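# Load steel nuts on a scale to hit red marker

## Task

Move steel nuts one by one from the tray onto the scale's dish, and stop adding at the number of nuts that brings the needle closest to the red marker. The dish must hold only those nuts, and once released each nut may rest only on the dish or on other nuts. In the final state the scale and the nuts must be motionless and must stay that way without the robot holding anything in place, and nothing the robot is touching at the end may settle downward by more than about a fingernail's width once let go. No object may leave the table.

## Robot and tools

Robot: a single six-joint arm with a two-finger parallel gripper. Columns, always in this order: waist, shoulder, elbow, forearm roll, wrist pitch, wrist roll, then gripper opening. Stated joint ranges in radians: waist -6.283 to 6.283, shoulder -2.304 to 2.304, elbow -4.224 to 0.061, forearm roll -6.283 to 6.283, wrist pitch -2.164 to 2.164, wrist roll -6.283 to 6.283. True ends may differ from these by up to 0.010 rad either way.

Scene frame: origin on the tabletop straight under the arm base, +z up, +x forward, +y to the left when facing along +x. The base may sit slightly tilted. Reported gripper position (end_effector_position, metres) and orientation (end_effector_quat_wxyz) are in this frame, with linear (m/s) and angular (rad/s) velocities; the printed position gets less accurate far from the base. The gripper's fingers point along its own +z and close along its own y. The reported point lies midway between the closed pads, roughly 2 cm short of the fingertips; closing pushes the tips about 10 mm further along +z.

execute_actions takes "actions": a list holding at most one item, or empty. Empty list = LOOK: returns the current state, no command. An item with "rows" (and optional "steps", 1 to 15, default 15) is a motion: each row lasts one control step of 1/30 s, and the final row repeats to fill the remaining steps. An item with only "steps" (up to 300) is a WAIT: nothing new is sent, and it returns when that many steps have elapsed since the previous result (your writing time is included). Optional "pictures" (true/false) chooses whether camera images come back; by default they do.

Each row is 7 numbers, each in -1 to 1. The first six are joint offsets, not targets: each one is scaled so 1.0 = 2.036 rad and is added to the joint angles printed in the most recent result that listed them. Before any such result in the scene, and for a later call within the same reply, the reference is where the arm is when the action begins. Offsets are not cumulative from row to row. All zeros therefore means return to the reference angles, not hold still. The seventh number is the absolute gripper opening: +1 fully open (0.084 m pad gap), -1 closed.

A call is refused outright (nothing sent) if it asks any joint to go more than 0.010 rad beyond its stated range end. A request past the real end, moving outward, is clipped at that end and reported as "joint sent to its limit", possibly a call late; no such line doesn't guarantee room remains.

Motion limits: joint targets move at most 3.14 rad/s, reach that speed after 0.16 s, and joints are synchronized to arrive together. Each step the target is clamped to within 0.623 rad of the measured angle, and the whole target set is pulled back if it would place the gripper more than 70 mm from where it measures now. So large moves take several calls. Between calls the arm keeps heading for the last row's target until it nearly stops or a step is HELD; fingers still in motion finish moving.

Result lines: Joint positions / Joint velocities give the six joints (rad, rad/s) in column order, then the pad gap (m, m/s). grip_measured is the measured opening on the command scale. "joint command not followed" means the clearance checker altered or blocked targets (mounting blocks and posts count as part of the arm). HELD flags steps where all or part of your row was not sent. MOTOR HOT appears from 65 °C; at 80 °C an OVER-TEMPERATURE FAULT brakes the arm until it cools. A TORQUE FAULT occurs when contact torque reaches a joint's limit (N m: waist 55.2, shoulder 55.2, elbow 46, forearm roll 24.8, wrist pitch 17.4, wrist roll 17.4; held weight counts): the joint backs off slightly, the arm waits 10 s and the rest of the call is dropped.

Gripping: to hold a nut, command an opening well below grip_measured; the bigger the gap, the firmer the squeeze (about 24 N per pad max up to ~6 cm wide). Quick closes can hit harder and even spring open. Echoing grip_measured still gives a light hold on parts under ~6 cm. Holding loads heats motors even while you think, so don't linger holding things.

zoom_image: "camera" is "cam_high", "cam_low" or "cam_wrist"; "region" is [x0, y0, x1, y1] pixels in that camera's latest image (672x504, origin top-left), at most 504x504, returning an enlarged view, useful for reading the needle against the red marker. Intrinsics: cam_high fx=fy=363.928, cx=334.081, cy=251.267; cam_low fx=fy=647.032, cx=336.058, cy=251.867; cam_wrist fx=fy=643.289, cx=335.142, cy=249.99.

finished_scene: argument "scene" (integer, the current scene's number) closes the scene irreversibly and grades it; its result states success and gives the next task. Replying with no tool call ends everything.

Cautions: loose objects may occasionally get nudged. Set nuts down gently rather than dropping them, avoid slamming or shoving the scale, let the needle settle before judging, release and withdraw before finishing so nothing depends on the gripper, and never knock anything off the table. Move smoothly and economically.

Each tool is called after "Emit:" as a command line: name --argument value for each argument, lists and objects as JSON in quotes; but a table of rows of numbers goes row by row, as --pt "numbers of a row", without its own name.

## Session

Emit:
execute_actions --actions '[]'

Scene clock: 0.00 s of 7600.00 s.
end_effector_position=(+0.2753, +0.2780, +0.1567) grip_measured=+1.00 end_effector_quat_wxyz=(-0.145, -0.217, +0.891, -0.371) end_effector_velocity=(+0.000, -0.000, -0.000) end_effector_angular_velocity=(-0.001, -0.001, +0.001)
Joint positions: [ 0.967 -0.851 -1.102 -0.376 -1.053 -2.299  0.084]
Joint velocities: [-0.    -0.001 -0.    -0.001 -0.     0.001  0.   ]
Motor temperatures (°C, as the motors report them): [29 30 30 31 31 33]

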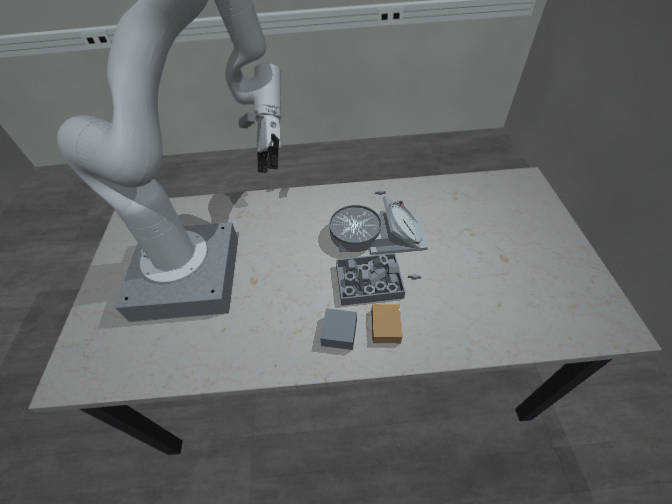

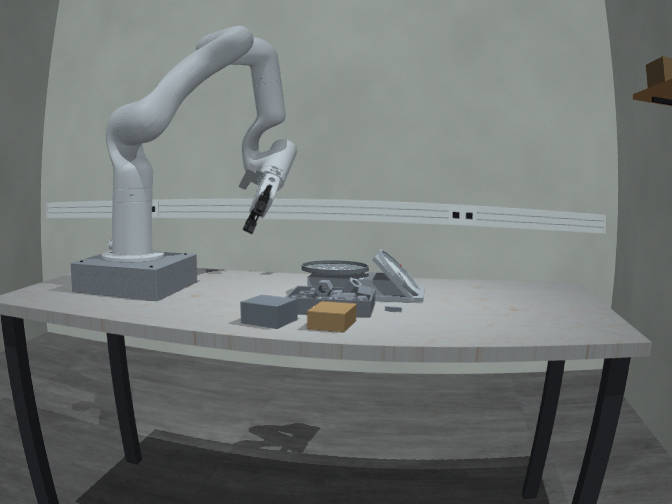

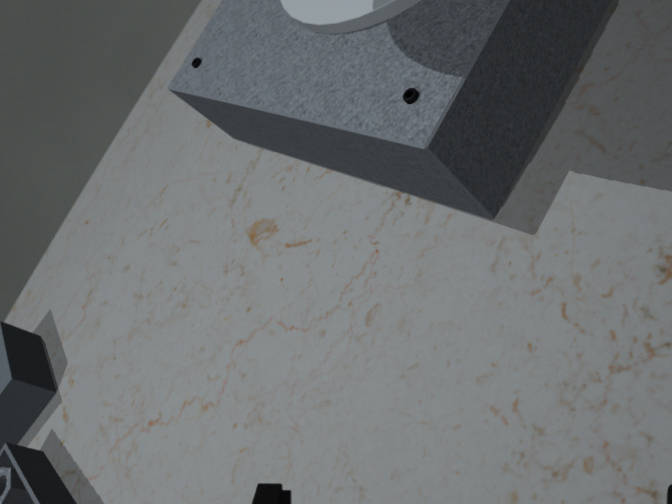

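Emit:
execute_actions --actions '[{"rows":[[0,0.136,0,0,0,0.2,0.5],[0,0.136,0,0,0,0.3,0.5],[0,0.136,0,0,0,0.4,0.5],[0,0.136,0,0,0,0.5,0.5],[0,0.136,0,0,0,0.6,0.5],[0,0.136,0.06,0.184,0.318,1,-0.05]]}]' --pictures false

Emit:
execute_actions --actions '[{"steps":22}]' --pictures false

Emit:
execute_actions --actions '[{"rows":[[-0.604,0,0,0,0,0.012,-0.05]]}]' --pictures false

Emit:
execute_actions --actions '[{"steps":45}]'

Emit:
zoom_image --camera "cam_low" --region '[270, 240, 430, 330]'

Scene clock: 5.73 s of 7600.00 s.
end_effector_position=(+0.2771, +0.3935, +0.1893) grip_measured=-0.06 end_effector_quat_wxyz=(+0.003, +0.305, +0.947, -0.105) end_effector_velocity=(+0.014, +0.333, -0.015) end_effector_angular_velocity=(+1.509, -1.041, -3.715)
Joint positions: [ 0.967 -0.612 -1.017 -0.117 -0.611 -1.423  0.041]
Joint velocities: [0.    0.316 0.305 0.945 1.658 2.977 0.   ]
Motor temperatures (°C, as the motors report them): [29 30 30 31 31 33]
Steps of this call (steps 1 to 157: nothing new was sent; steps 158 to 172: all 15 steps of this action). Readings (joint positions):
158: [0.967 -0.850 -1.102 -0.376 -1.053 -2.298]
159: [0.967 -0.846 -1.101 -0.376 -1.053 -2.291]
161: [0.967 -0.816 -1.100 -0.376 -1.053 -2.237]
165: [0.967 -0.716 -1.100 -0.364 -1.033 -1.989]
172: the state above

Scene clock: 6.47 s of 7600.00 s.
end_effector_position=(+0.2839, +0.4332, +0.1925) grip_measured=-0.06 end_effector_quat_wxyz=(-0.003, +0.808, +0.589, -0.001) end_effector_velocity=(-0.000, +0.001, +0.000) end_effector_angular_velocity=(+0.002, +0.000, -0.019)
Joint positions: [ 0.967 -0.574 -0.98  -0.002 -0.406 -0.265  0.041]
Joint velocities: [ 0.     0.    -0.     0.003  0.001  0.016 -0.   ]
Motor temperatures (°C, as the motors report them): [29 30 30 31 31 33]
Steps of this call (steps 1 to 22: the robot went on to your last target). Readings (joint positions):
1: [0.967 -0.602 -1.008 -0.088 -0.561 -1.322]
2: [0.967 -0.595 -1.001 -0.066 -0.521 -1.220]
4: [0.967 -0.585 -0.991 -0.036 -0.467 -1.013]
8: [0.967 -0.577 -0.983 -0.011 -0.422 -0.602]
22: the state above

Scene clock: 6.97 s of 7600.00 s.
end_effector_position=(+0.4306, +0.2886, +0.1912) grip_measured=-0.06 end_effector_quat_wxyz=(-0.002, +0.912, +0.411, -0.002) end_effector_velocity=(+0.270, -0.401, -0.003) end_effector_angular_velocity=(-0.005, +0.003, -0.953)
Joint positions: [ 0.567 -0.574 -0.98  -0.002 -0.406 -0.253  0.041]
Joint velocities: [-0.933 -0.     0.     0.     0.     0.02   0.   ]
Motor temperatures (°C, as the motors report them): [29 30 30 31 31 33]
Steps of this call (steps 1 to 15: all 15 steps of this action). Readings (joint positions):
1: [0.967 -0.574 -0.980 -0.002 -0.406 -0.265]
2: [0.961 -0.574 -0.980 -0.002 -0.406 -0.264]
4: [0.914 -0.574 -0.980 -0.002 -0.406 -0.262]
8: [0.785 -0.574 -0.980 -0.002 -0.406 -0.258]
15: the state above

Scene clock: 8.47 s of 7600.00 s.
end_effector_position=(+0.5040, -0.1221, +0.1894) grip_measured=-0.06 end_effector_quat_wxyz=(-0.001, +1.000, +0.003, -0.003) end_effector_velocity=(-0.000, -0.001, +0.000) end_effector_angular_velocity=(-0.001, -0.000, -0.001)
Joint positions: [-0.262 -0.574 -0.98  -0.002 -0.406 -0.241  0.041]
Joint velocities: [-0.001  0.    -0.    -0.002  0.     0.001 -0.   ]
Motor temperatures (°C, as the motors report them): [29 30 30 31 31 33]
Steps of this call (steps 1 to 45: the robot went on to your last target). Readings (joint positions):
1: [0.535 -0.574 -0.980 -0.002 -0.406 -0.252]
2: [0.504 -0.574 -0.980 -0.002 -0.406 -0.251]
4: [0.442 -0.574 -0.980 -0.002 -0.406 -0.250]
8: [0.317 -0.574 -0.980 -0.002 -0.406 -0.248]
45: the state above
The arm was judged still, so your last target was given up. Only a new action makes it travel on or press farther. Fingers that are still opening or closing keep moving.

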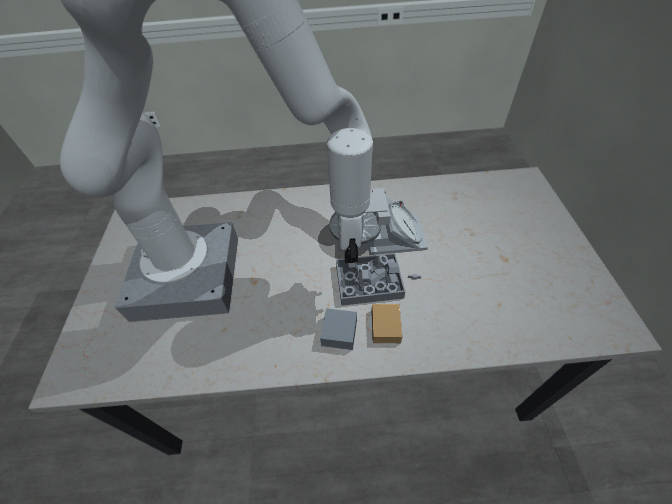

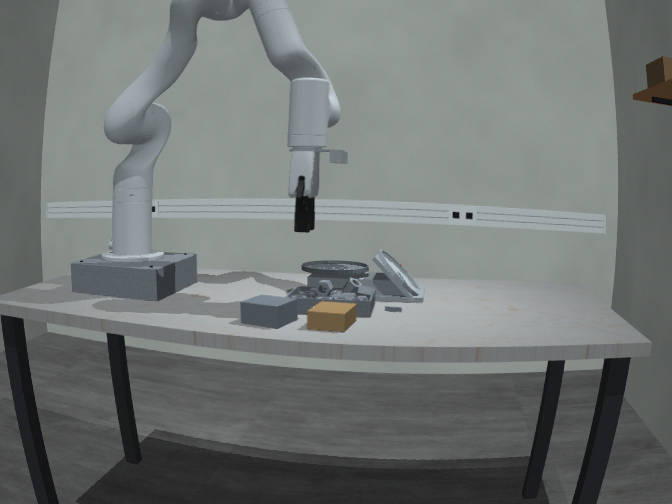

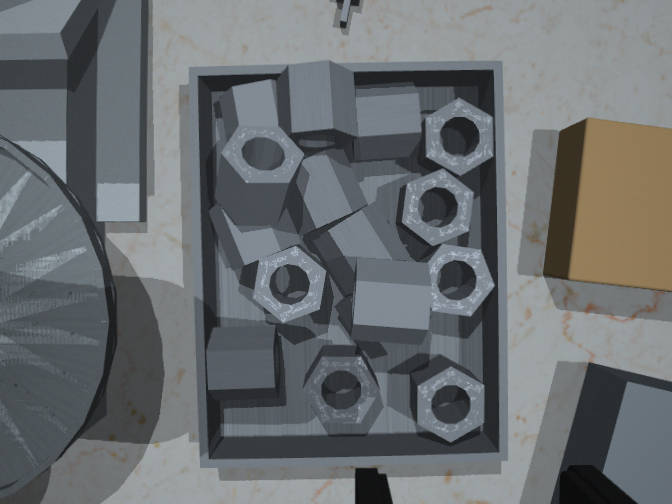

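Region (270, 240, 430, 330) of cam_low's 672x504 image, scaled by 3.150, with more detail than that image has; it fills the top 284 rows of this view, and the rest is white.

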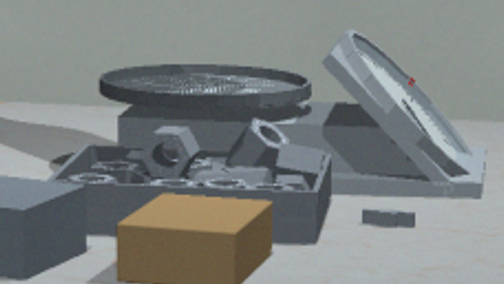

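Emit:
execute_actions --actions '[{"rows":[[0.0165,-0.1337,-0.0812,0,0.0526,0.018,0]]}]' --pictures false

Emit:
execute_actions --actions '[{"steps":6}]'

Emit:
execute_actions --actions '[{"rows":[[0,-0.005,-0.002,0,0.003,0,0],[0,-0.01,-0.003,0,0.007,0,0],[0,-0.014,-0.005,0,0.009,0,0],[0,-0.018,-0.006,0,0.012,0,0],[0,-0.022,-0.007,0,0.015,0,0],[0,-0.026,-0.0085,0,0.0175,0,0],[0,-0.029,-0.0095,0,0.0195,0,0],[0,-0.0325,-0.0108,0,0.0217,0,0]]}]' --pictures false

Emit:
execute_actions --actions '[{"rows":[[0,0,0,0,0,0,-0.06],[0,0,0,0,0,0,-0.12],[0,0,0,0,0,0,-0.18],[0,0,0,0,0,0,-0.25],[0,0,0,0,0,0,-0.35],[0,0,0,0,0,0,-0.5],[0,0,0,0,0,0,-0.65]],"steps":12}]' --pictures false

Emit:
execute_actions --actions '[{"rows":[[0,0.09,0.022,0,-0.068,0,-0.65]]}]'

Emit:
zoom_image --camera "cam_low" --region '[270, 200, 430, 320]'

Scene clock: 21.97 s of 7600.00 s.
end_effector_position=(+0.5494, -0.1137, +0.0912) grip_measured=-0.01 end_effector_quat_wxyz=(-0.001, +1.000, +0.001, -0.002) end_effector_velocity=(+0.008, +0.000, -0.011) end_effector_angular_velocity=(-0.001, -0.009, -0.002)
Joint positions: [-0.229 -0.842 -1.143 -0.002 -0.3   -0.205  0.044]
Joint velocities: [ 0.003 -0.032 -0.026  0.001  0.016  0.005 -0.   ]
Motor temperatures (°C, as the motors report them): [29 30 30 31 31 33]
Steps of this call (steps 1 to 390: nothing new was sent; steps 391 to 405: all 15 steps of this action). Readings (joint positions):
391: [-0.262 -0.574 -0.980 -0.002 -0.406 -0.241]
392: [-0.262 -0.580 -0.985 -0.002 -0.403 -0.240]
394: [-0.255 -0.630 -1.017 -0.002 -0.383 -0.233]
398: [-0.237 -0.782 -1.106 -0.002 -0.324 -0.213]
405: the state above

Scene clock: 22.17 s of 7600.00 s.
end_effector_position=(+0.5496, -0.1136, +0.0899) grip_measured=-0.01 end_effector_quat_wxyz=(-0.001, +1.000, +0.001, -0.002) end_effector_velocity=(-0.000, +0.001, -0.003) end_effector_angular_velocity=(+0.001, +0.003, +0.002)
Joint positions: [-0.229 -0.845 -1.145 -0.002 -0.299 -0.204  0.044]
Joint velocities: [ 0.001 -0.007 -0.002  0.     0.002 -0.001 -0.   ]
Motor temperatures (°C, as the motors report them): [29 30 30 31 31 33]
Steps of this call (steps 1 to 6: the robot went on to your last target). Readings (joint positions):
1: [-0.229 -0.843 -1.144 -0.002 -0.300 -0.204]
2: [-0.229 -0.843 -1.144 -0.002 -0.300 -0.204]
4: [-0.229 -0.844 -1.145 -0.002 -0.299 -0.204]
6: the state above

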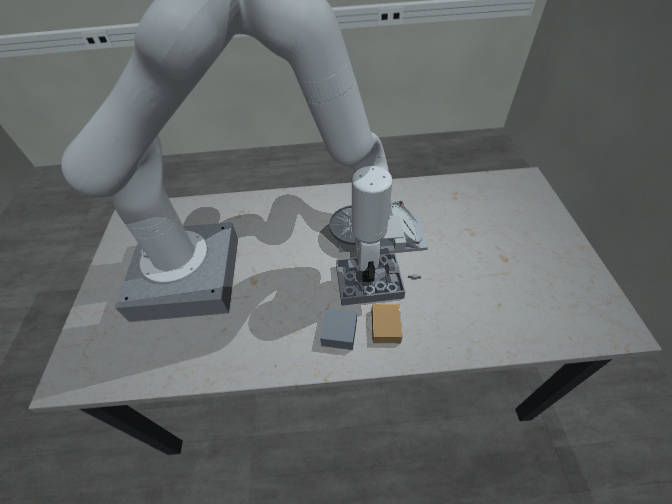

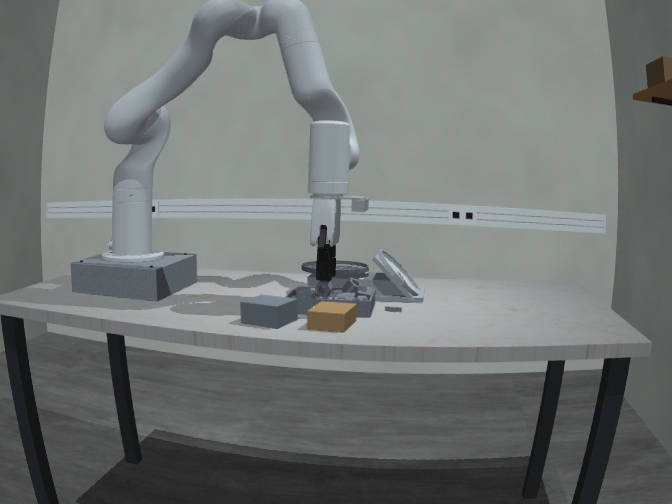

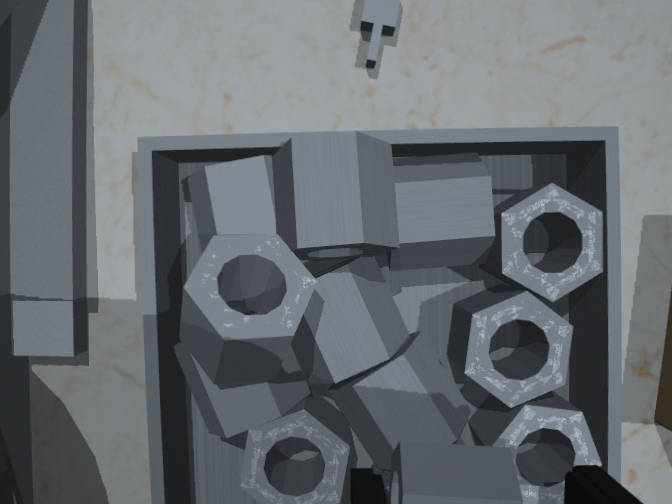

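Scene clock: 22.67 s of 7600.00 s.
end_effector_position=(+0.5498, -0.1135, +0.0591) grip_measured=-0.01 end_effector_quat_wxyz=(-0.001, +1.000, +0.001, -0.002) end_effector_velocity=(+0.002, -0.000, -0.003) end_effector_angular_velocity=(-0.001, -0.005, +0.000)
Joint positions: [-0.229 -0.91  -1.167 -0.002 -0.256 -0.204  0.044]
Joint velocities: [ 0.    -0.009 -0.006  0.001  0.008 -0.001  0.   ]
Motor temperatures (°C, as the motors report them): [29 30 30 31 31 33]
Steps of this call (steps 1 to 15: all 15 steps of this action). Readings (joint positions):
1: [-0.229 -0.845 -1.145 -0.002 -0.299 -0.204]
2: [-0.229 -0.848 -1.147 -0.002 -0.297 -0.204]
4: [-0.229 -0.861 -1.151 -0.002 -0.289 -0.204]
8: [-0.229 -0.891 -1.160 -0.002 -0.268 -0.204]
15: the state above

Scene clock: 23.07 s of 7600.00 s.
end_effector_position=(+0.5498, -0.1135, +0.0592) grip_measured=-0.33 end_effector_quat_wxyz=(-0.001, +1.000, +0.001, -0.002) end_effector_velocity=(-0.000, +0.000, +0.000) end_effector_angular_velocity=(+0.001, +0.000, -0.003)
Joint positions: [-0.229 -0.91  -1.167 -0.002 -0.256 -0.204  0.03 ]
Joint velocities: [-0.     0.    -0.     0.002 -0.001  0.001  0.   ]
Motor temperatures (°C, as the motors report them): [29 30 30 31 31 33]
Steps of this call (steps 1 to 12: all 12 steps of this action). Readings (joint positions):
1: [-0.229 -0.910 -1.167 -0.002 -0.256 -0.204]
2: [-0.229 -0.910 -1.167 -0.002 -0.256 -0.204]
4: [-0.229 -0.910 -1.167 -0.002 -0.256 -0.204]
8: [-0.229 -0.910 -1.167 -0.002 -0.256 -0.204]
12: the state above

Scene clock: 23.57 s of 7600.00 s.
end_effector_position=(+0.5502, -0.1138, +0.1484) grip_measured=-0.33 end_effector_quat_wxyz=(-0.001, +1.000, +0.001, -0.003) end_effector_velocity=(+0.001, -0.000, +0.009) end_effector_angular_velocity=(-0.001, -0.003, -0.001)
Joint positions: [-0.229 -0.729 -1.122 -0.002 -0.393 -0.204  0.03 ]
Joint velocities: [-0.     0.017  0.002  0.    -0.012  0.    -0.   ]
Motor temperatures (°C, as the motors report them): [29 30 30 31 31 33]
Steps of this call (steps 1 to 15: all 15 steps of this action). Readings (joint positions):
1: [-0.229 -0.909 -1.167 -0.002 -0.256 -0.204]
2: [-0.229 -0.904 -1.164 -0.002 -0.262 -0.204]
4: [-0.229 -0.857 -1.150 -0.002 -0.299 -0.204]
8: [-0.229 -0.749 -1.131 -0.002 -0.374 -0.204]
15: the state above

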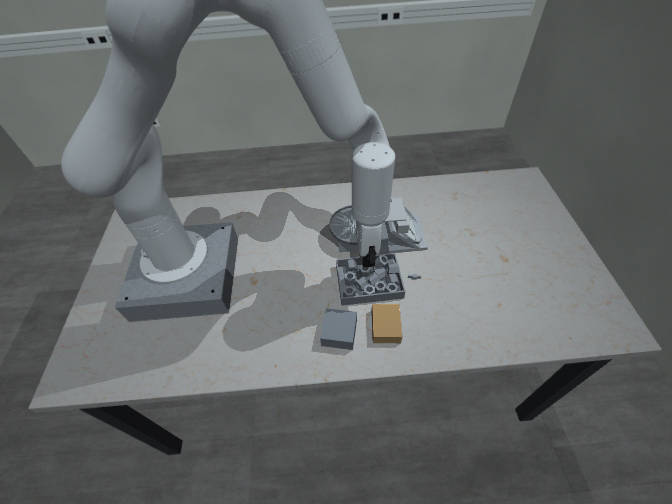

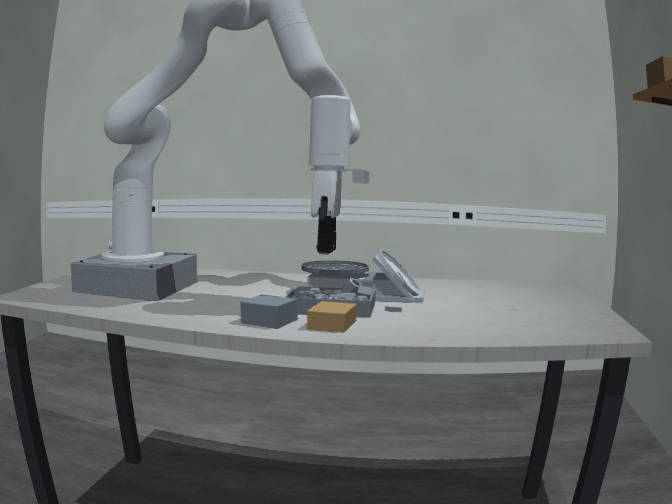

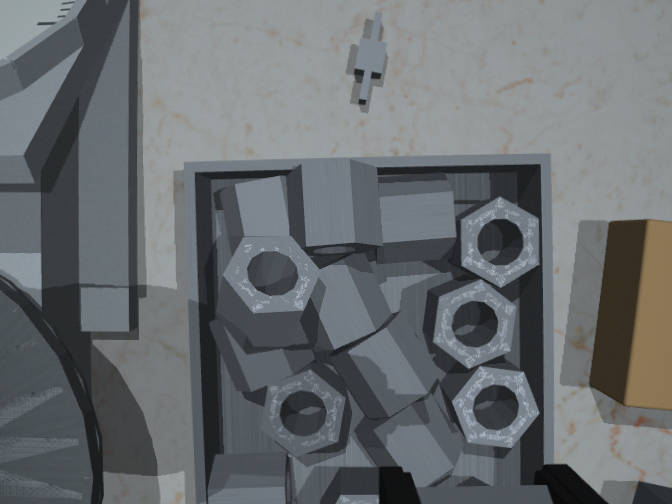

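Region (270, 200, 430, 320) of cam_low's 672x504 image, scaled by 3.150, with more detail than that image has; it fills the top 378 rows of this view, and the rest is white.

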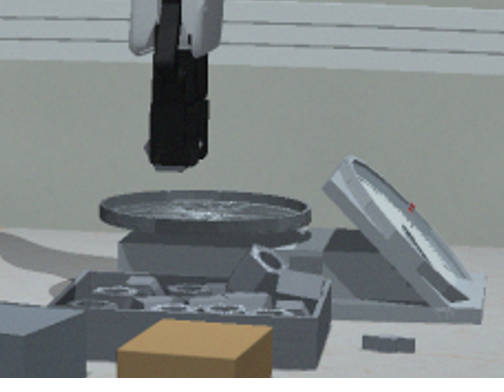

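Emit:
execute_actions --actions '[{"rows":[[0.198,0.0045,0.0092,0,0.0047,0.198,-0.65]]}]' --pictures false

Emit:
execute_actions --actions '[{"steps":12}]'

Emit:
execute_actions --actions '[{"rows":[[0,-0.057,-0.0125,0,0.0445,0,-0.65]]}]'

Emit:
zoom_image --camera "cam_low" --region '[290, 220, 390, 290]'

Scene clock: 30.07 s of 7600.00 s.
end_effector_position=(+0.5490, +0.0906, +0.1488) grip_measured=-0.33 end_effector_quat_wxyz=(-0.001, +1.000, +0.002, -0.003) end_effector_velocity=(-0.059, +0.292, -0.002) end_effector_angular_velocity=(-0.000, +0.007, +0.038)
Joint positions: [ 0.139 -0.72  -1.105 -0.002 -0.385  0.161  0.03 ]
Joint velocities: [0.535 0.009 0.028 0.001 0.012 0.495 0.   ]
Motor temperatures (°C, as the motors report them): [29 30 30 31 31 33]
Steps of this call (steps 1 to 15: the robot went on to your last target; steps 16 to 180: nothing new was sent; steps 181 to 195: all 15 steps of this action). Readings (joint positions):
181: [-0.228 -0.727 -1.122 -0.002 -0.394 -0.203]
182: [-0.223 -0.727 -1.122 -0.002 -0.394 -0.196]
184: [-0.177 -0.726 -1.120 -0.002 -0.393 -0.149]
188: [-0.057 -0.724 -1.114 -0.002 -0.389 -0.032]
195: the state above

Scene clock: 30.47 s of 7600.00 s.
end_effector_position=(+0.5451, +0.1093, +0.1487) grip_measured=-0.33 end_effector_quat_wxyz=(-0.001, +1.000, +0.001, -0.003) end_effector_velocity=(-0.001, +0.004, -0.000) end_effector_angular_velocity=(+0.000, -0.000, +0.004)
Joint positions: [ 0.173 -0.72  -1.103 -0.002 -0.384  0.199  0.03 ]
Joint velocities: [ 0.007  0.     0.     0.001  0.     0.002 -0.   ]
Motor temperatures (°C, as the motors report them): [29 30 30 31 31 33]
Steps of this call (steps 1 to 12: the robot went on to your last target). Readings (joint positions):
1: [0.153 -0.720 -1.104 -0.002 -0.384 0.175]
2: [0.160 -0.720 -1.104 -0.002 -0.384 0.183]
4: [0.167 -0.720 -1.103 -0.002 -0.384 0.192]
8: [0.172 -0.720 -1.103 -0.002 -0.384 0.197]
12: the state above

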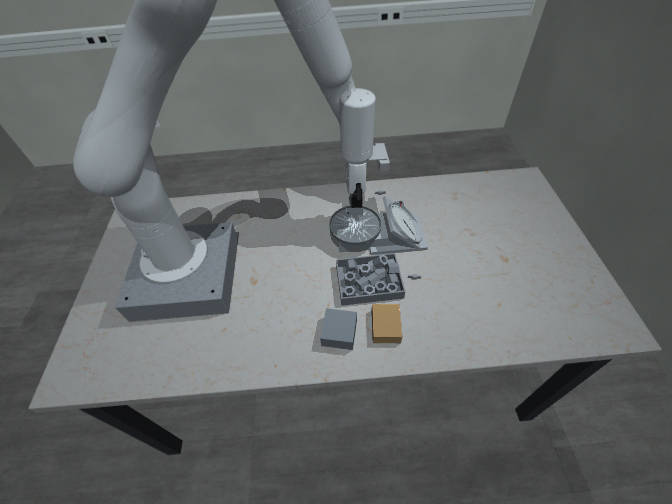

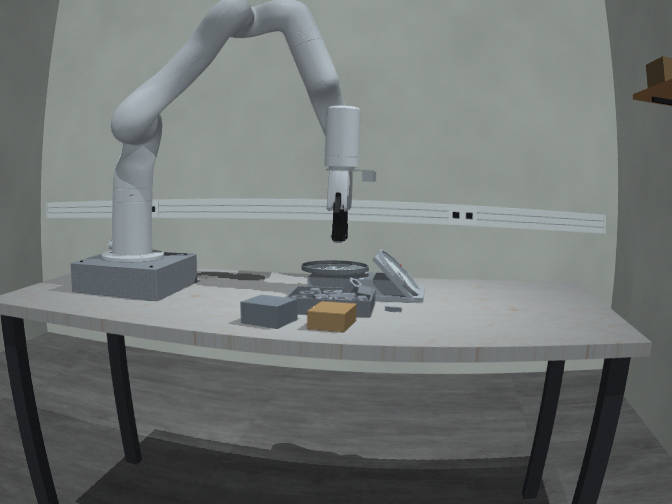

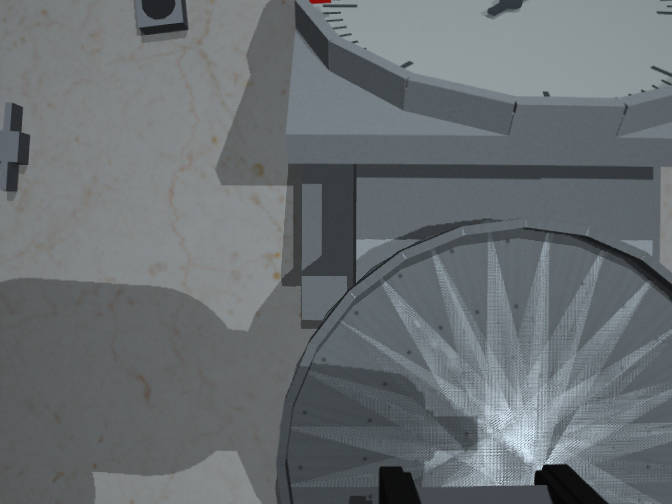

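Scene clock: 30.97 s of 7600.00 s.
end_effector_position=(+0.5454, +0.1096, +0.0920) grip_measured=-0.33 end_effector_quat_wxyz=(-0.001, +1.000, +0.001, -0.003) end_effector_velocity=(-0.001, -0.000, -0.004) end_effector_angular_velocity=(-0.001, +0.003, -0.002)
Joint positions: [ 0.173 -0.835 -1.129 -0.002 -0.293  0.199  0.03 ]
Joint velocities: [-0.    -0.008 -0.     0.     0.005  0.001 -0.   ]
Motor temperatures (°C, as the motors report them): [29 30 30 31 31 33]
Steps of this call (steps 1 to 15: all 15 steps of this action). Readings (joint positions):
1: [0.174 -0.720 -1.103 -0.002 -0.383 0.199]
2: [0.174 -0.726 -1.106 -0.002 -0.377 0.199]
4: [0.174 -0.769 -1.117 -0.002 -0.342 0.199]
8: [0.173 -0.828 -1.124 -0.002 -0.302 0.199]
15: the state above

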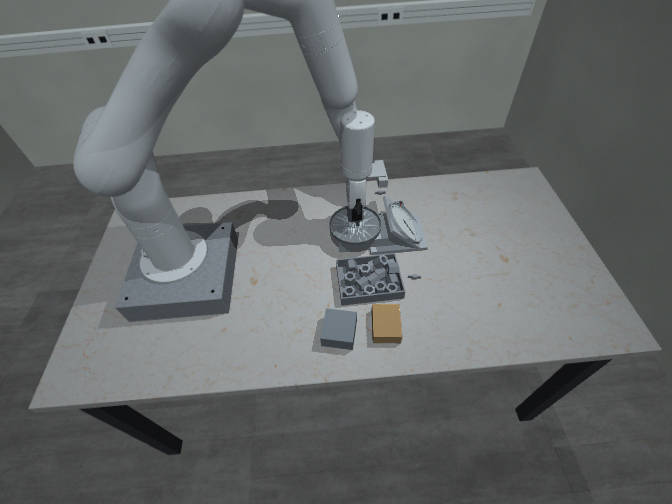

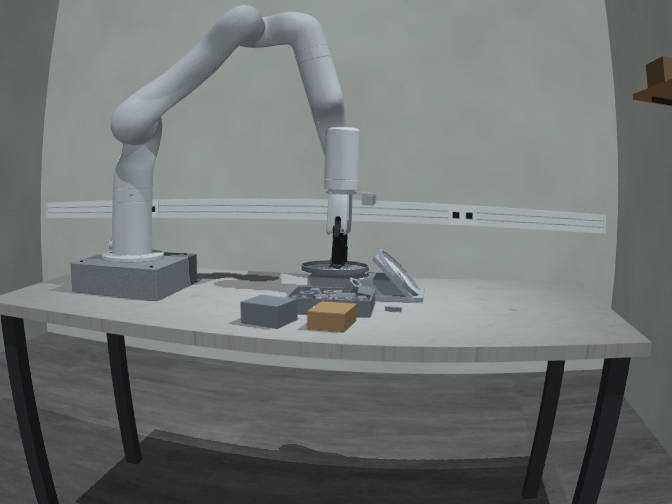

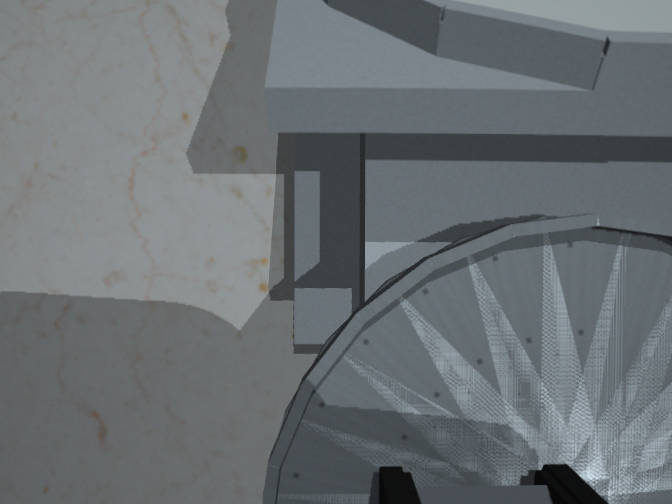

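Region (290, 220, 390, 290) of cam_low's 672x504 image, scaled by 5.040, with more detail than that image has; it fills the top 353 rows of this view, and the rest is white.

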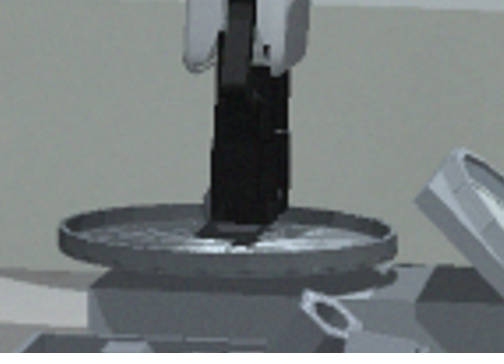

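Emit:
execute_actions --actions '[{"rows":[[0,-0.003,-0.0007,0,0.0023,0,-0.65],[0,-0.003,-0.0007,0,0.0023,0,-0.65],[0,-0.003,-0.0007,0,0.0023,0,-0.65],[0,-0.003,-0.0007,0,0.0023,0,-0.55],[0,-0.003,-0.0007,0,0.0023,0,-0.4],[0,-0.003,-0.0007,0,0.0023,0,-0.3],[0,-0.003,-0.0007,0,0.0023,0,-0.12]],"steps":12}]' --pictures false

Emit:
execute_actions --actions '[{"rows":[[0,0.06,0.013,0,-0.047,0,-0.12]],"steps":11}]' --pictures false

Emit:
execute_actions --actions '[{"rows":[[-0.1854,0.0314,0.056,0,0.0245,0.5855,-0.12]]}]' --pictures false

Emit:
execute_actions --actions '[{"steps":18}]'

Emit:
zoom_image --camera "cam_high" --region '[315, 180, 435, 260]'

Scene clock: 39.60 s of 7600.00 s.
end_effector_position=(+0.5453, +0.1096, +0.0891) grip_measured=-0.13 end_effector_quat_wxyz=(-0.001, +1.000, +0.001, -0.002) end_effector_velocity=(-0.000, -0.000, -0.001) end_effector_angular_velocity=(-0.000, +0.000, +0.000)
Joint positions: [ 0.173 -0.841 -1.13  -0.002 -0.289  0.199  0.038]
Joint velocities: [-0.    -0.001  0.    -0.001  0.001 -0.     0.   ]
Motor temperatures (°C, as the motors report them): [29 30 30 31 31 33]
Steps of this call (steps 1 to 15: the robot went on to your last target; steps 16 to 247: nothing new was sent; steps 248 to 259: all 12 steps of this action). Readings (joint positions):
248: [0.173 -0.836 -1.129 -0.002 -0.293 0.199]
249: [0.173 -0.837 -1.129 -0.002 -0.291 0.199]
251: [0.173 -0.840 -1.130 -0.002 -0.290 0.199]
255: [0.173 -0.841 -1.130 -0.002 -0.289 0.199]
259: the state above

Scene clock: 39.97 s of 7600.00 s.
end_effector_position=(+0.5455, +0.1094, +0.1479) grip_measured=-0.13 end_effector_quat_wxyz=(-0.001, +1.000, +0.001, -0.002) end_effector_velocity=(-0.010, -0.002, +0.009) end_effector_angular_velocity=(-0.005, +0.024, +0.001)
Joint positions: [ 0.173 -0.722 -1.104 -0.002 -0.382  0.199  0.038]
Joint velocities: [-0.     0.026  0.017 -0.001 -0.033 -0.    -0.   ]
Motor temperatures (°C, as the motors report them): [29 30 30 31 31 33]
Steps of this call (steps 1 to 11: all 11 steps of this action). Readings (joint positions):
1: [0.173 -0.840 -1.130 -0.002 -0.289 0.199]
2: [0.173 -0.835 -1.128 -0.002 -0.295 0.199]
4: [0.173 -0.790 -1.116 -0.002 -0.331 0.199]
8: [0.173 -0.727 -1.108 -0.002 -0.375 0.199]
11: the state above

Scene clock: 40.47 s of 7600.00 s.
end_effector_position=(+0.5242, -0.0554, +0.1487) grip_measured=-0.13 end_effector_quat_wxyz=(+0.000, +0.856, -0.517, -0.003) end_effector_velocity=(-0.089, -0.300, +0.001) end_effector_angular_velocity=(-0.020, +0.010, -3.428)
Joint positions: [-0.13  -0.67  -1.013 -0.002 -0.342  0.983  0.038]
Joint velocities: [-0.583  0.097  0.176 -0.002  0.078  2.847  0.   ]
Motor temperatures (°C, as the motors report them): [29 30 30 31 31 33]
Steps of this call (steps 1 to 15: all 15 steps of this action). Readings (joint positions):
1: [0.173 -0.721 -1.104 -0.002 -0.383 0.199]
2: [0.170 -0.720 -1.103 -0.002 -0.383 0.207]
4: [0.139 -0.715 -1.093 -0.002 -0.378 0.260]
8: [0.032 -0.697 -1.062 -0.002 -0.364 0.455]
15: the state above

Scene clock: 41.07 s of 7600.00 s.
end_effector_position=(+0.5116, -0.0926, +0.1488) grip_measured=-0.13 end_effector_quat_wxyz=(+0.001, +0.709, -0.706, -0.003) end_effector_velocity=(-0.000, -0.001, +0.000) end_effector_angular_velocity=(-0.000, -0.001, -0.007)
Joint positions: [-0.204 -0.658 -0.99  -0.002 -0.332  1.39   0.038]
Joint velocities: [-0.002  0.001  0.     0.001  0.001  0.005  0.   ]
Motor temperatures (°C, as the motors report them): [29 30 30 31 31 33]
Steps of this call (steps 1 to 18: the robot went on to your last target). Readings (joint positions):
1: [-0.148 -0.667 -1.007 -0.002 -0.340 1.076]
2: [-0.164 -0.665 -1.002 -0.002 -0.338 1.161]
4: [-0.187 -0.661 -0.996 -0.002 -0.335 1.287]
8: [-0.200 -0.659 -0.991 -0.002 -0.333 1.372]
18: the state above

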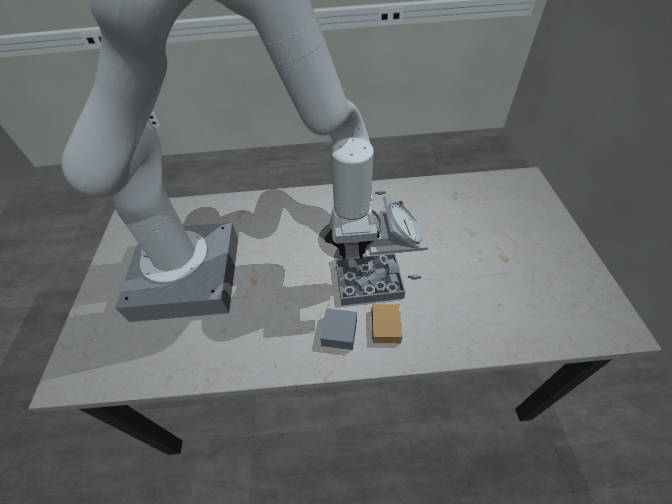

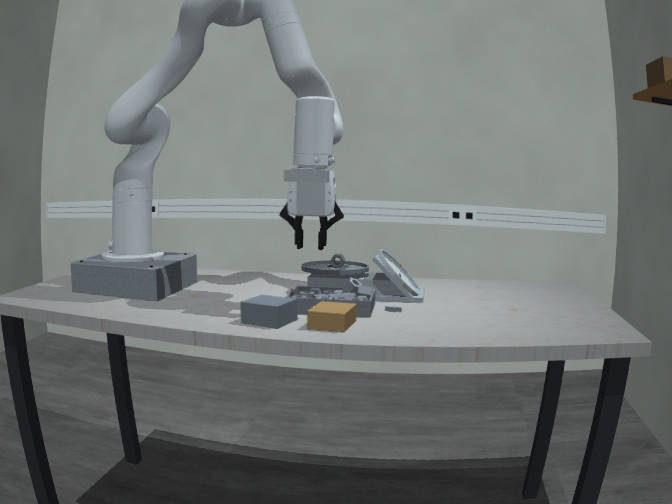

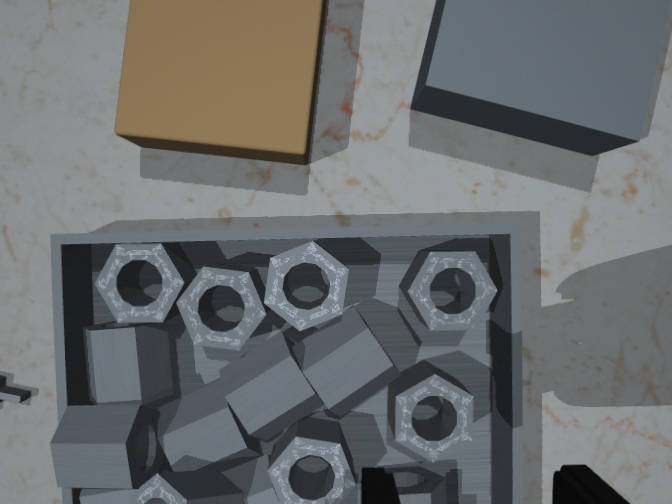

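Region (315, 180, 435, 260) of cam_high's 672x504 image, scaled by 4.200, with more detail than that image has.

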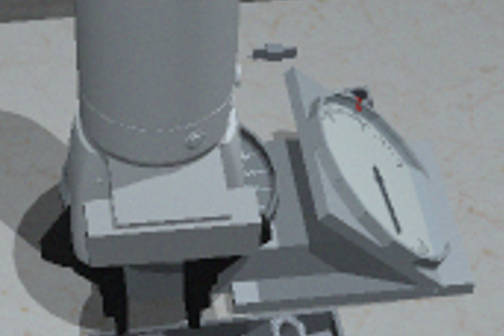

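Emit:
execute_actions --actions '[{"rows":[[-0.0008,-0.0759,-0.0118,0,0.0641,0,-0.16]]}]' --pictures false

Emit:
execute_actions --actions '[{"rows":[[0,-0.005,-0.002,0,0.003,0,-0.16],[0,-0.01,-0.003,0,0.007,0,-0.16],[0,-0.014,-0.005,0,0.009,0,-0.16],[0,-0.018,-0.006,0,0.012,0,-0.16],[0,-0.021,-0.007,0,0.014,0,-0.16],[0,-0.024,-0.008,0,0.016,0,-0.16],[0,-0.027,-0.009,0,0.018,0,-0.16],[0,-0.03,-0.01,0,0.02,0,-0.16],[0,-0.033,-0.011,0,0.022,0,-0.16],[0,-0.037,-0.013,0,0.024,0,-0.16]]}]'

Scene clock: 46.80 s of 7600.00 s.
end_effector_position=(+0.5078, -0.0925, +0.0758) grip_measured=-0.17 end_effector_quat_wxyz=(+0.001, +0.708, -0.706, -0.002) end_effector_velocity=(-0.002, +0.000, -0.006) end_effector_angular_velocity=(+0.001, +0.003, -0.004)
Joint positions: [-0.205 -0.811 -1.015 -0.002 -0.202  1.39   0.036]
Joint velocities: [-0.    -0.012 -0.001  0.003  0.008  0.001 -0.   ]
Motor temperatures (°C, as the motors report them): [29 30 31 31 31 33]
Steps of this call (steps 1 to 15: the robot went on to your last target; steps 16 to 157: nothing new was sent; steps 158 to 172: all 15 steps of this action). Readings (joint positions):
158: [-0.204 -0.658 -0.991 -0.002 -0.331 1.390]
159: [-0.204 -0.664 -0.992 -0.002 -0.325 1.390]
161: [-0.205 -0.711 -1.002 -0.002 -0.283 1.390]
165: [-0.205 -0.799 -1.009 -0.002 -0.217 1.390]
172: the state above

Scene clock: 47.30 s of 7600.00 s.
end_effector_position=(+0.5073, -0.0922, +0.0436) grip_measured=-0.18 end_effector_quat_wxyz=(+0.001, +0.708, -0.706, -0.003) end_effector_velocity=(+0.003, +0.000, -0.009) end_effector_angular_velocity=(-0.001, -0.005, +0.001)
Joint positions: [-0.205 -0.884 -1.04  -0.002 -0.156  1.39   0.036]
Joint velocities: [ 0.001 -0.022 -0.012  0.     0.016  0.001 -0.   ]
Motor temperatures (°C, as the motors report them): [29 30 31 31 31 33]
Steps of this call (steps 1 to 15: all 15 steps of this action). Readings (joint positions):
1: [-0.205 -0.811 -1.015 -0.002 -0.202 1.390]
2: [-0.205 -0.814 -1.016 -0.002 -0.200 1.390]
4: [-0.205 -0.826 -1.020 -0.002 -0.192 1.390]
8: [-0.205 -0.855 -1.029 -0.002 -0.173 1.390]
15: the state above

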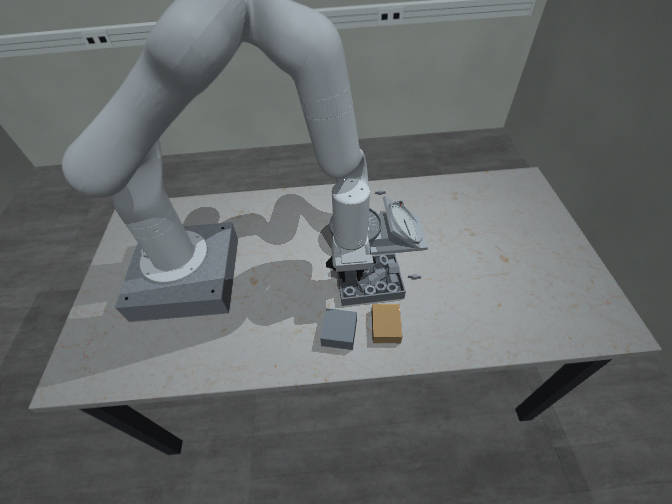

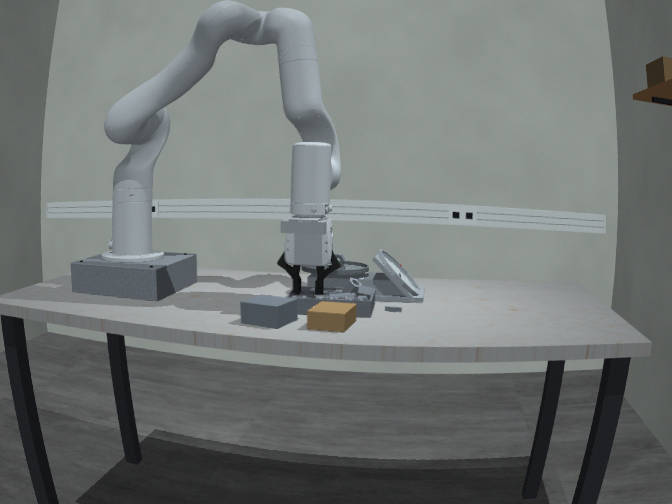

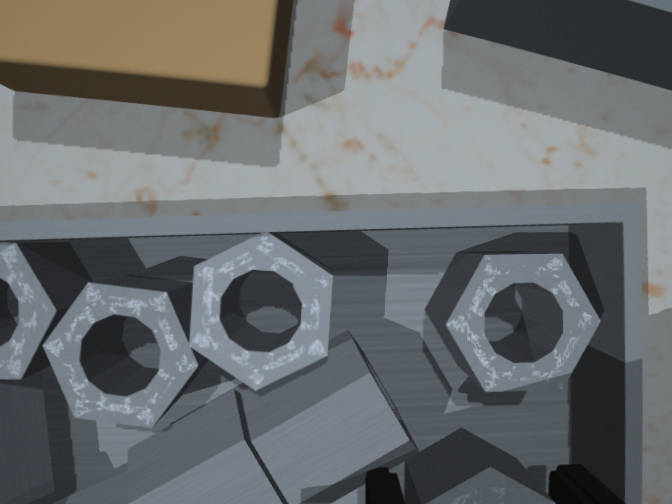

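Emit:
execute_actions --actions '[{"rows":[[0,-0.001,0,0,0.001,0,-0.22],[0,-0.001,0,0,0.001,0,-0.28],[0,-0.001,0,0,0.001,0,-0.35],[0,-0.001,0,0,0.001,0,-0.45],[0,-0.001,0,0,0.001,0,-0.6],[0,-0.001,0,0,0.001,0,-0.75]],"steps":10}]' --pictures false

Emit:
execute_actions --actions '[{"rows":[[0,0.119,0.0365,0,-0.082,0,-0.75]],"steps":14}]' --pictures false

Emit:
execute_actions --actions '[{"rows":[[0.193,0.002,0.001,0,-0.001,-0.578,-0.75]]}]' --pictures false

Emit:
execute_actions --actions '[{"steps":17}]' --pictures false

Emit:
execute_actions --actions '[{"rows":[[0,-0.01,-0.002,0,0.008,0,-0.75],[0,-0.02,-0.004,0,0.016,0,-0.75],[0,-0.03,-0.006,0,0.024,0,-0.75],[0,-0.038,-0.008,0,0.03,0,-0.75],[0,-0.043,-0.009,0,0.034,0,-0.75],[0,-0.046,-0.0095,0,0.0365,0,-0.75],[0,-0.049,-0.01,0,0.039,0,-0.75],[0,-0.052,-0.0105,0,0.0415,0,-0.75]]}]'

Emit:
zoom_image --camera "cam_low" --region '[290, 220, 430, 310]'

Scene clock: 56.27 s of 7600.00 s.
end_effector_position=(+0.5075, -0.0923, +0.0426) grip_measured=-0.34 end_effector_quat_wxyz=(+0.001, +0.708, -0.706, -0.002) end_effector_velocity=(-0.000, +0.000, +0.000) end_effector_angular_velocity=(-0.000, -0.000, +0.002)
Joint positions: [-0.205 -0.886 -1.04  -0.002 -0.153  1.39   0.029]
Joint velocities: [ 0.001  0.001  0.001 -0.002  0.     0.    -0.   ]
Motor temperatures (°C, as the motors report them): [29 30 31 31 31 33]
Steps of this call (steps 1 to 15: the robot went on to your last target; steps 16 to 259: nothing new was sent; steps 260 to 269: all 10 steps of this action). Readings (joint positions):
260: [-0.205 -0.886 -1.041 -0.002 -0.153 1.390]
261: [-0.205 -0.886 -1.041 -0.002 -0.153 1.390]
263: [-0.205 -0.886 -1.040 -0.002 -0.153 1.390]
267: [-0.205 -0.886 -1.040 -0.002 -0.152 1.390]
269: the state above

Scene clock: 56.73 s of 7600.00 s.
end_effector_position=(+0.5037, -0.0919, +0.1471) grip_measured=-0.34 end_effector_quat_wxyz=(+0.001, +0.708, -0.706, -0.002) end_effector_velocity=(-0.008, +0.002, +0.014) end_effector_angular_velocity=(+0.003, +0.015, -0.000)
Joint positions: [-0.205 -0.649 -0.967 -0.002 -0.317  1.39   0.029]
Joint velocities: [ 0.     0.036  0.018  0.001 -0.033 -0.001 -0.   ]
Motor temperatures (°C, as the motors report them): [29 30 31 31 31 33]
Steps of this call (steps 1 to 14: all 14 steps of this action). Readings (joint positions):
1: [-0.205 -0.886 -1.040 -0.002 -0.153 1.390]
2: [-0.205 -0.880 -1.037 -0.002 -0.158 1.390]
4: [-0.205 -0.832 -1.020 -0.002 -0.194 1.390]
8: [-0.205 -0.693 -0.983 -0.002 -0.284 1.390]
14: the state above

Scene clock: 57.23 s of 7600.00 s.
end_effector_position=(+0.5065, +0.0713, +0.1489) grip_measured=-0.34 end_effector_quat_wxyz=(-0.001, +0.975, -0.220, -0.003) end_effector_velocity=(-0.043, +0.303, +0.003) end_effector_angular_velocity=(+0.016, -0.011, +3.411)
Joint positions: [ 0.115 -0.645 -0.965 -0.002 -0.319  0.587  0.029]
Joint velocities: [ 0.599  0.005  0.003 -0.    -0.001 -2.811 -0.   ]
Motor temperatures (°C, as the motors report them): [29 30 31 31 31 33]
Steps of this call (steps 1 to 15: all 15 steps of this action). Readings (joint positions):
1: [-0.205 -0.647 -0.966 -0.002 -0.318 1.389]
2: [-0.201 -0.647 -0.966 -0.002 -0.318 1.382]
4: [-0.169 -0.646 -0.966 -0.002 -0.318 1.328]
8: [-0.055 -0.646 -0.966 -0.002 -0.318 1.127]
15: the state above

Scene clock: 57.80 s of 7600.00 s.
end_effector_position=(+0.5000, +0.1075, +0.1493) grip_measured=-0.34 end_effector_quat_wxyz=(-0.001, +1.000, +0.000, -0.002) end_effector_velocity=(+0.000, +0.001, +0.000) end_effector_angular_velocity=(+0.000, -0.001, +0.008)
Joint positions: [ 0.187 -0.644 -0.965 -0.002 -0.319  0.214  0.029]
Joint velocities: [ 0.002  0.    -0.     0.001  0.001 -0.006  0.   ]
Motor temperatures (°C, as the motors report them): [29 30 31 31 31 33]
Steps of this call (steps 1 to 17: the robot went on to your last target). Readings (joint positions):
1: [0.134 -0.645 -0.965 -0.002 -0.319 0.496]
2: [0.150 -0.645 -0.965 -0.002 -0.319 0.416]
4: [0.171 -0.645 -0.965 -0.002 -0.319 0.302]
8: [0.184 -0.644 -0.965 -0.002 -0.319 0.230]
17: the state above

Scene clock: 58.30 s of 7600.00 s.
end_effector_position=(+0.5004, +0.1078, +0.1015) grip_measured=-0.34 end_effector_quat_wxyz=(-0.002, +1.000, +0.000, -0.002) end_effector_velocity=(+0.000, -0.000, -0.005) end_effector_angular_velocity=(+0.000, -0.001, +0.000)
Joint positions: [ 0.187 -0.749 -0.986 -0.002 -0.235  0.214  0.029]
Joint velocities: [-0.    -0.012 -0.003 -0.     0.009 -0.     0.   ]
Motor temperatures (°C, as the motors report them): [29 30 31 31 31 33]
Steps of this call (steps 1 to 15: all 15 steps of this action). Readings (joint positions):
1: [0.187 -0.645 -0.965 -0.002 -0.318 0.214]
2: [0.187 -0.649 -0.966 -0.002 -0.314 0.214]
4: [0.187 -0.673 -0.971 -0.002 -0.295 0.214]
8: [0.187 -0.728 -0.981 -0.002 -0.254 0.214]
15: the state above

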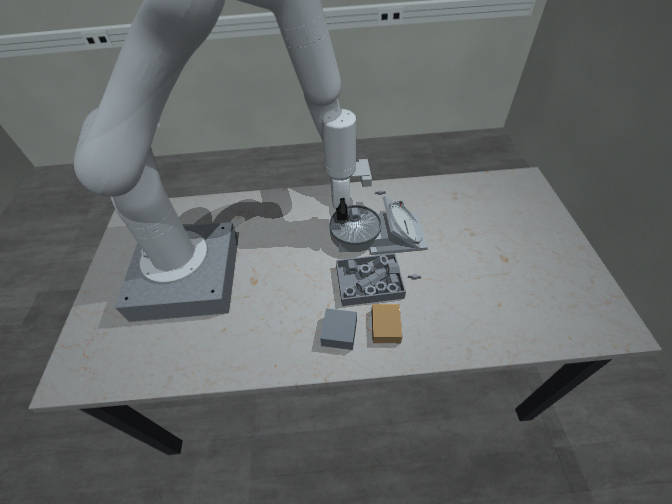

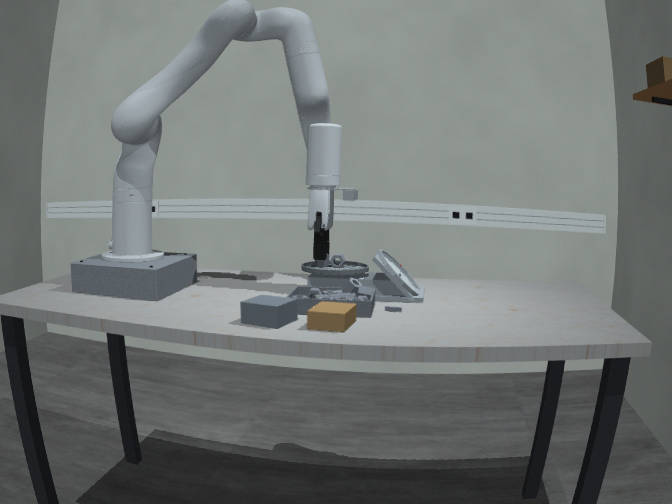

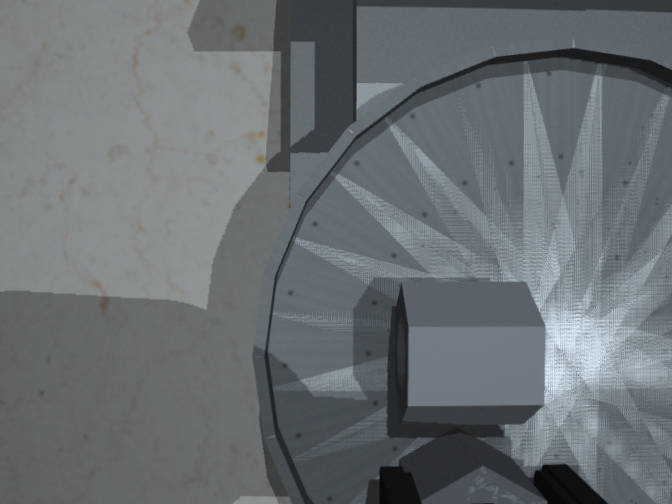

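Region (290, 220, 430, 310) of cam_low's 672x504 image, scaled by 3.600, with more detail than that image has; it fills the top 324 rows of this view, and the rest is white.

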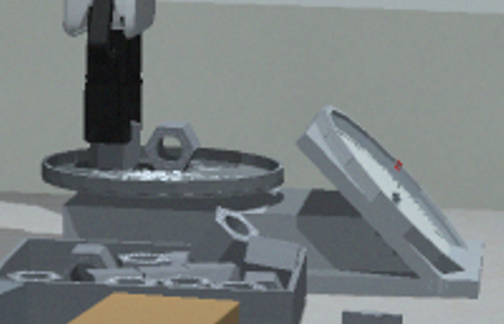

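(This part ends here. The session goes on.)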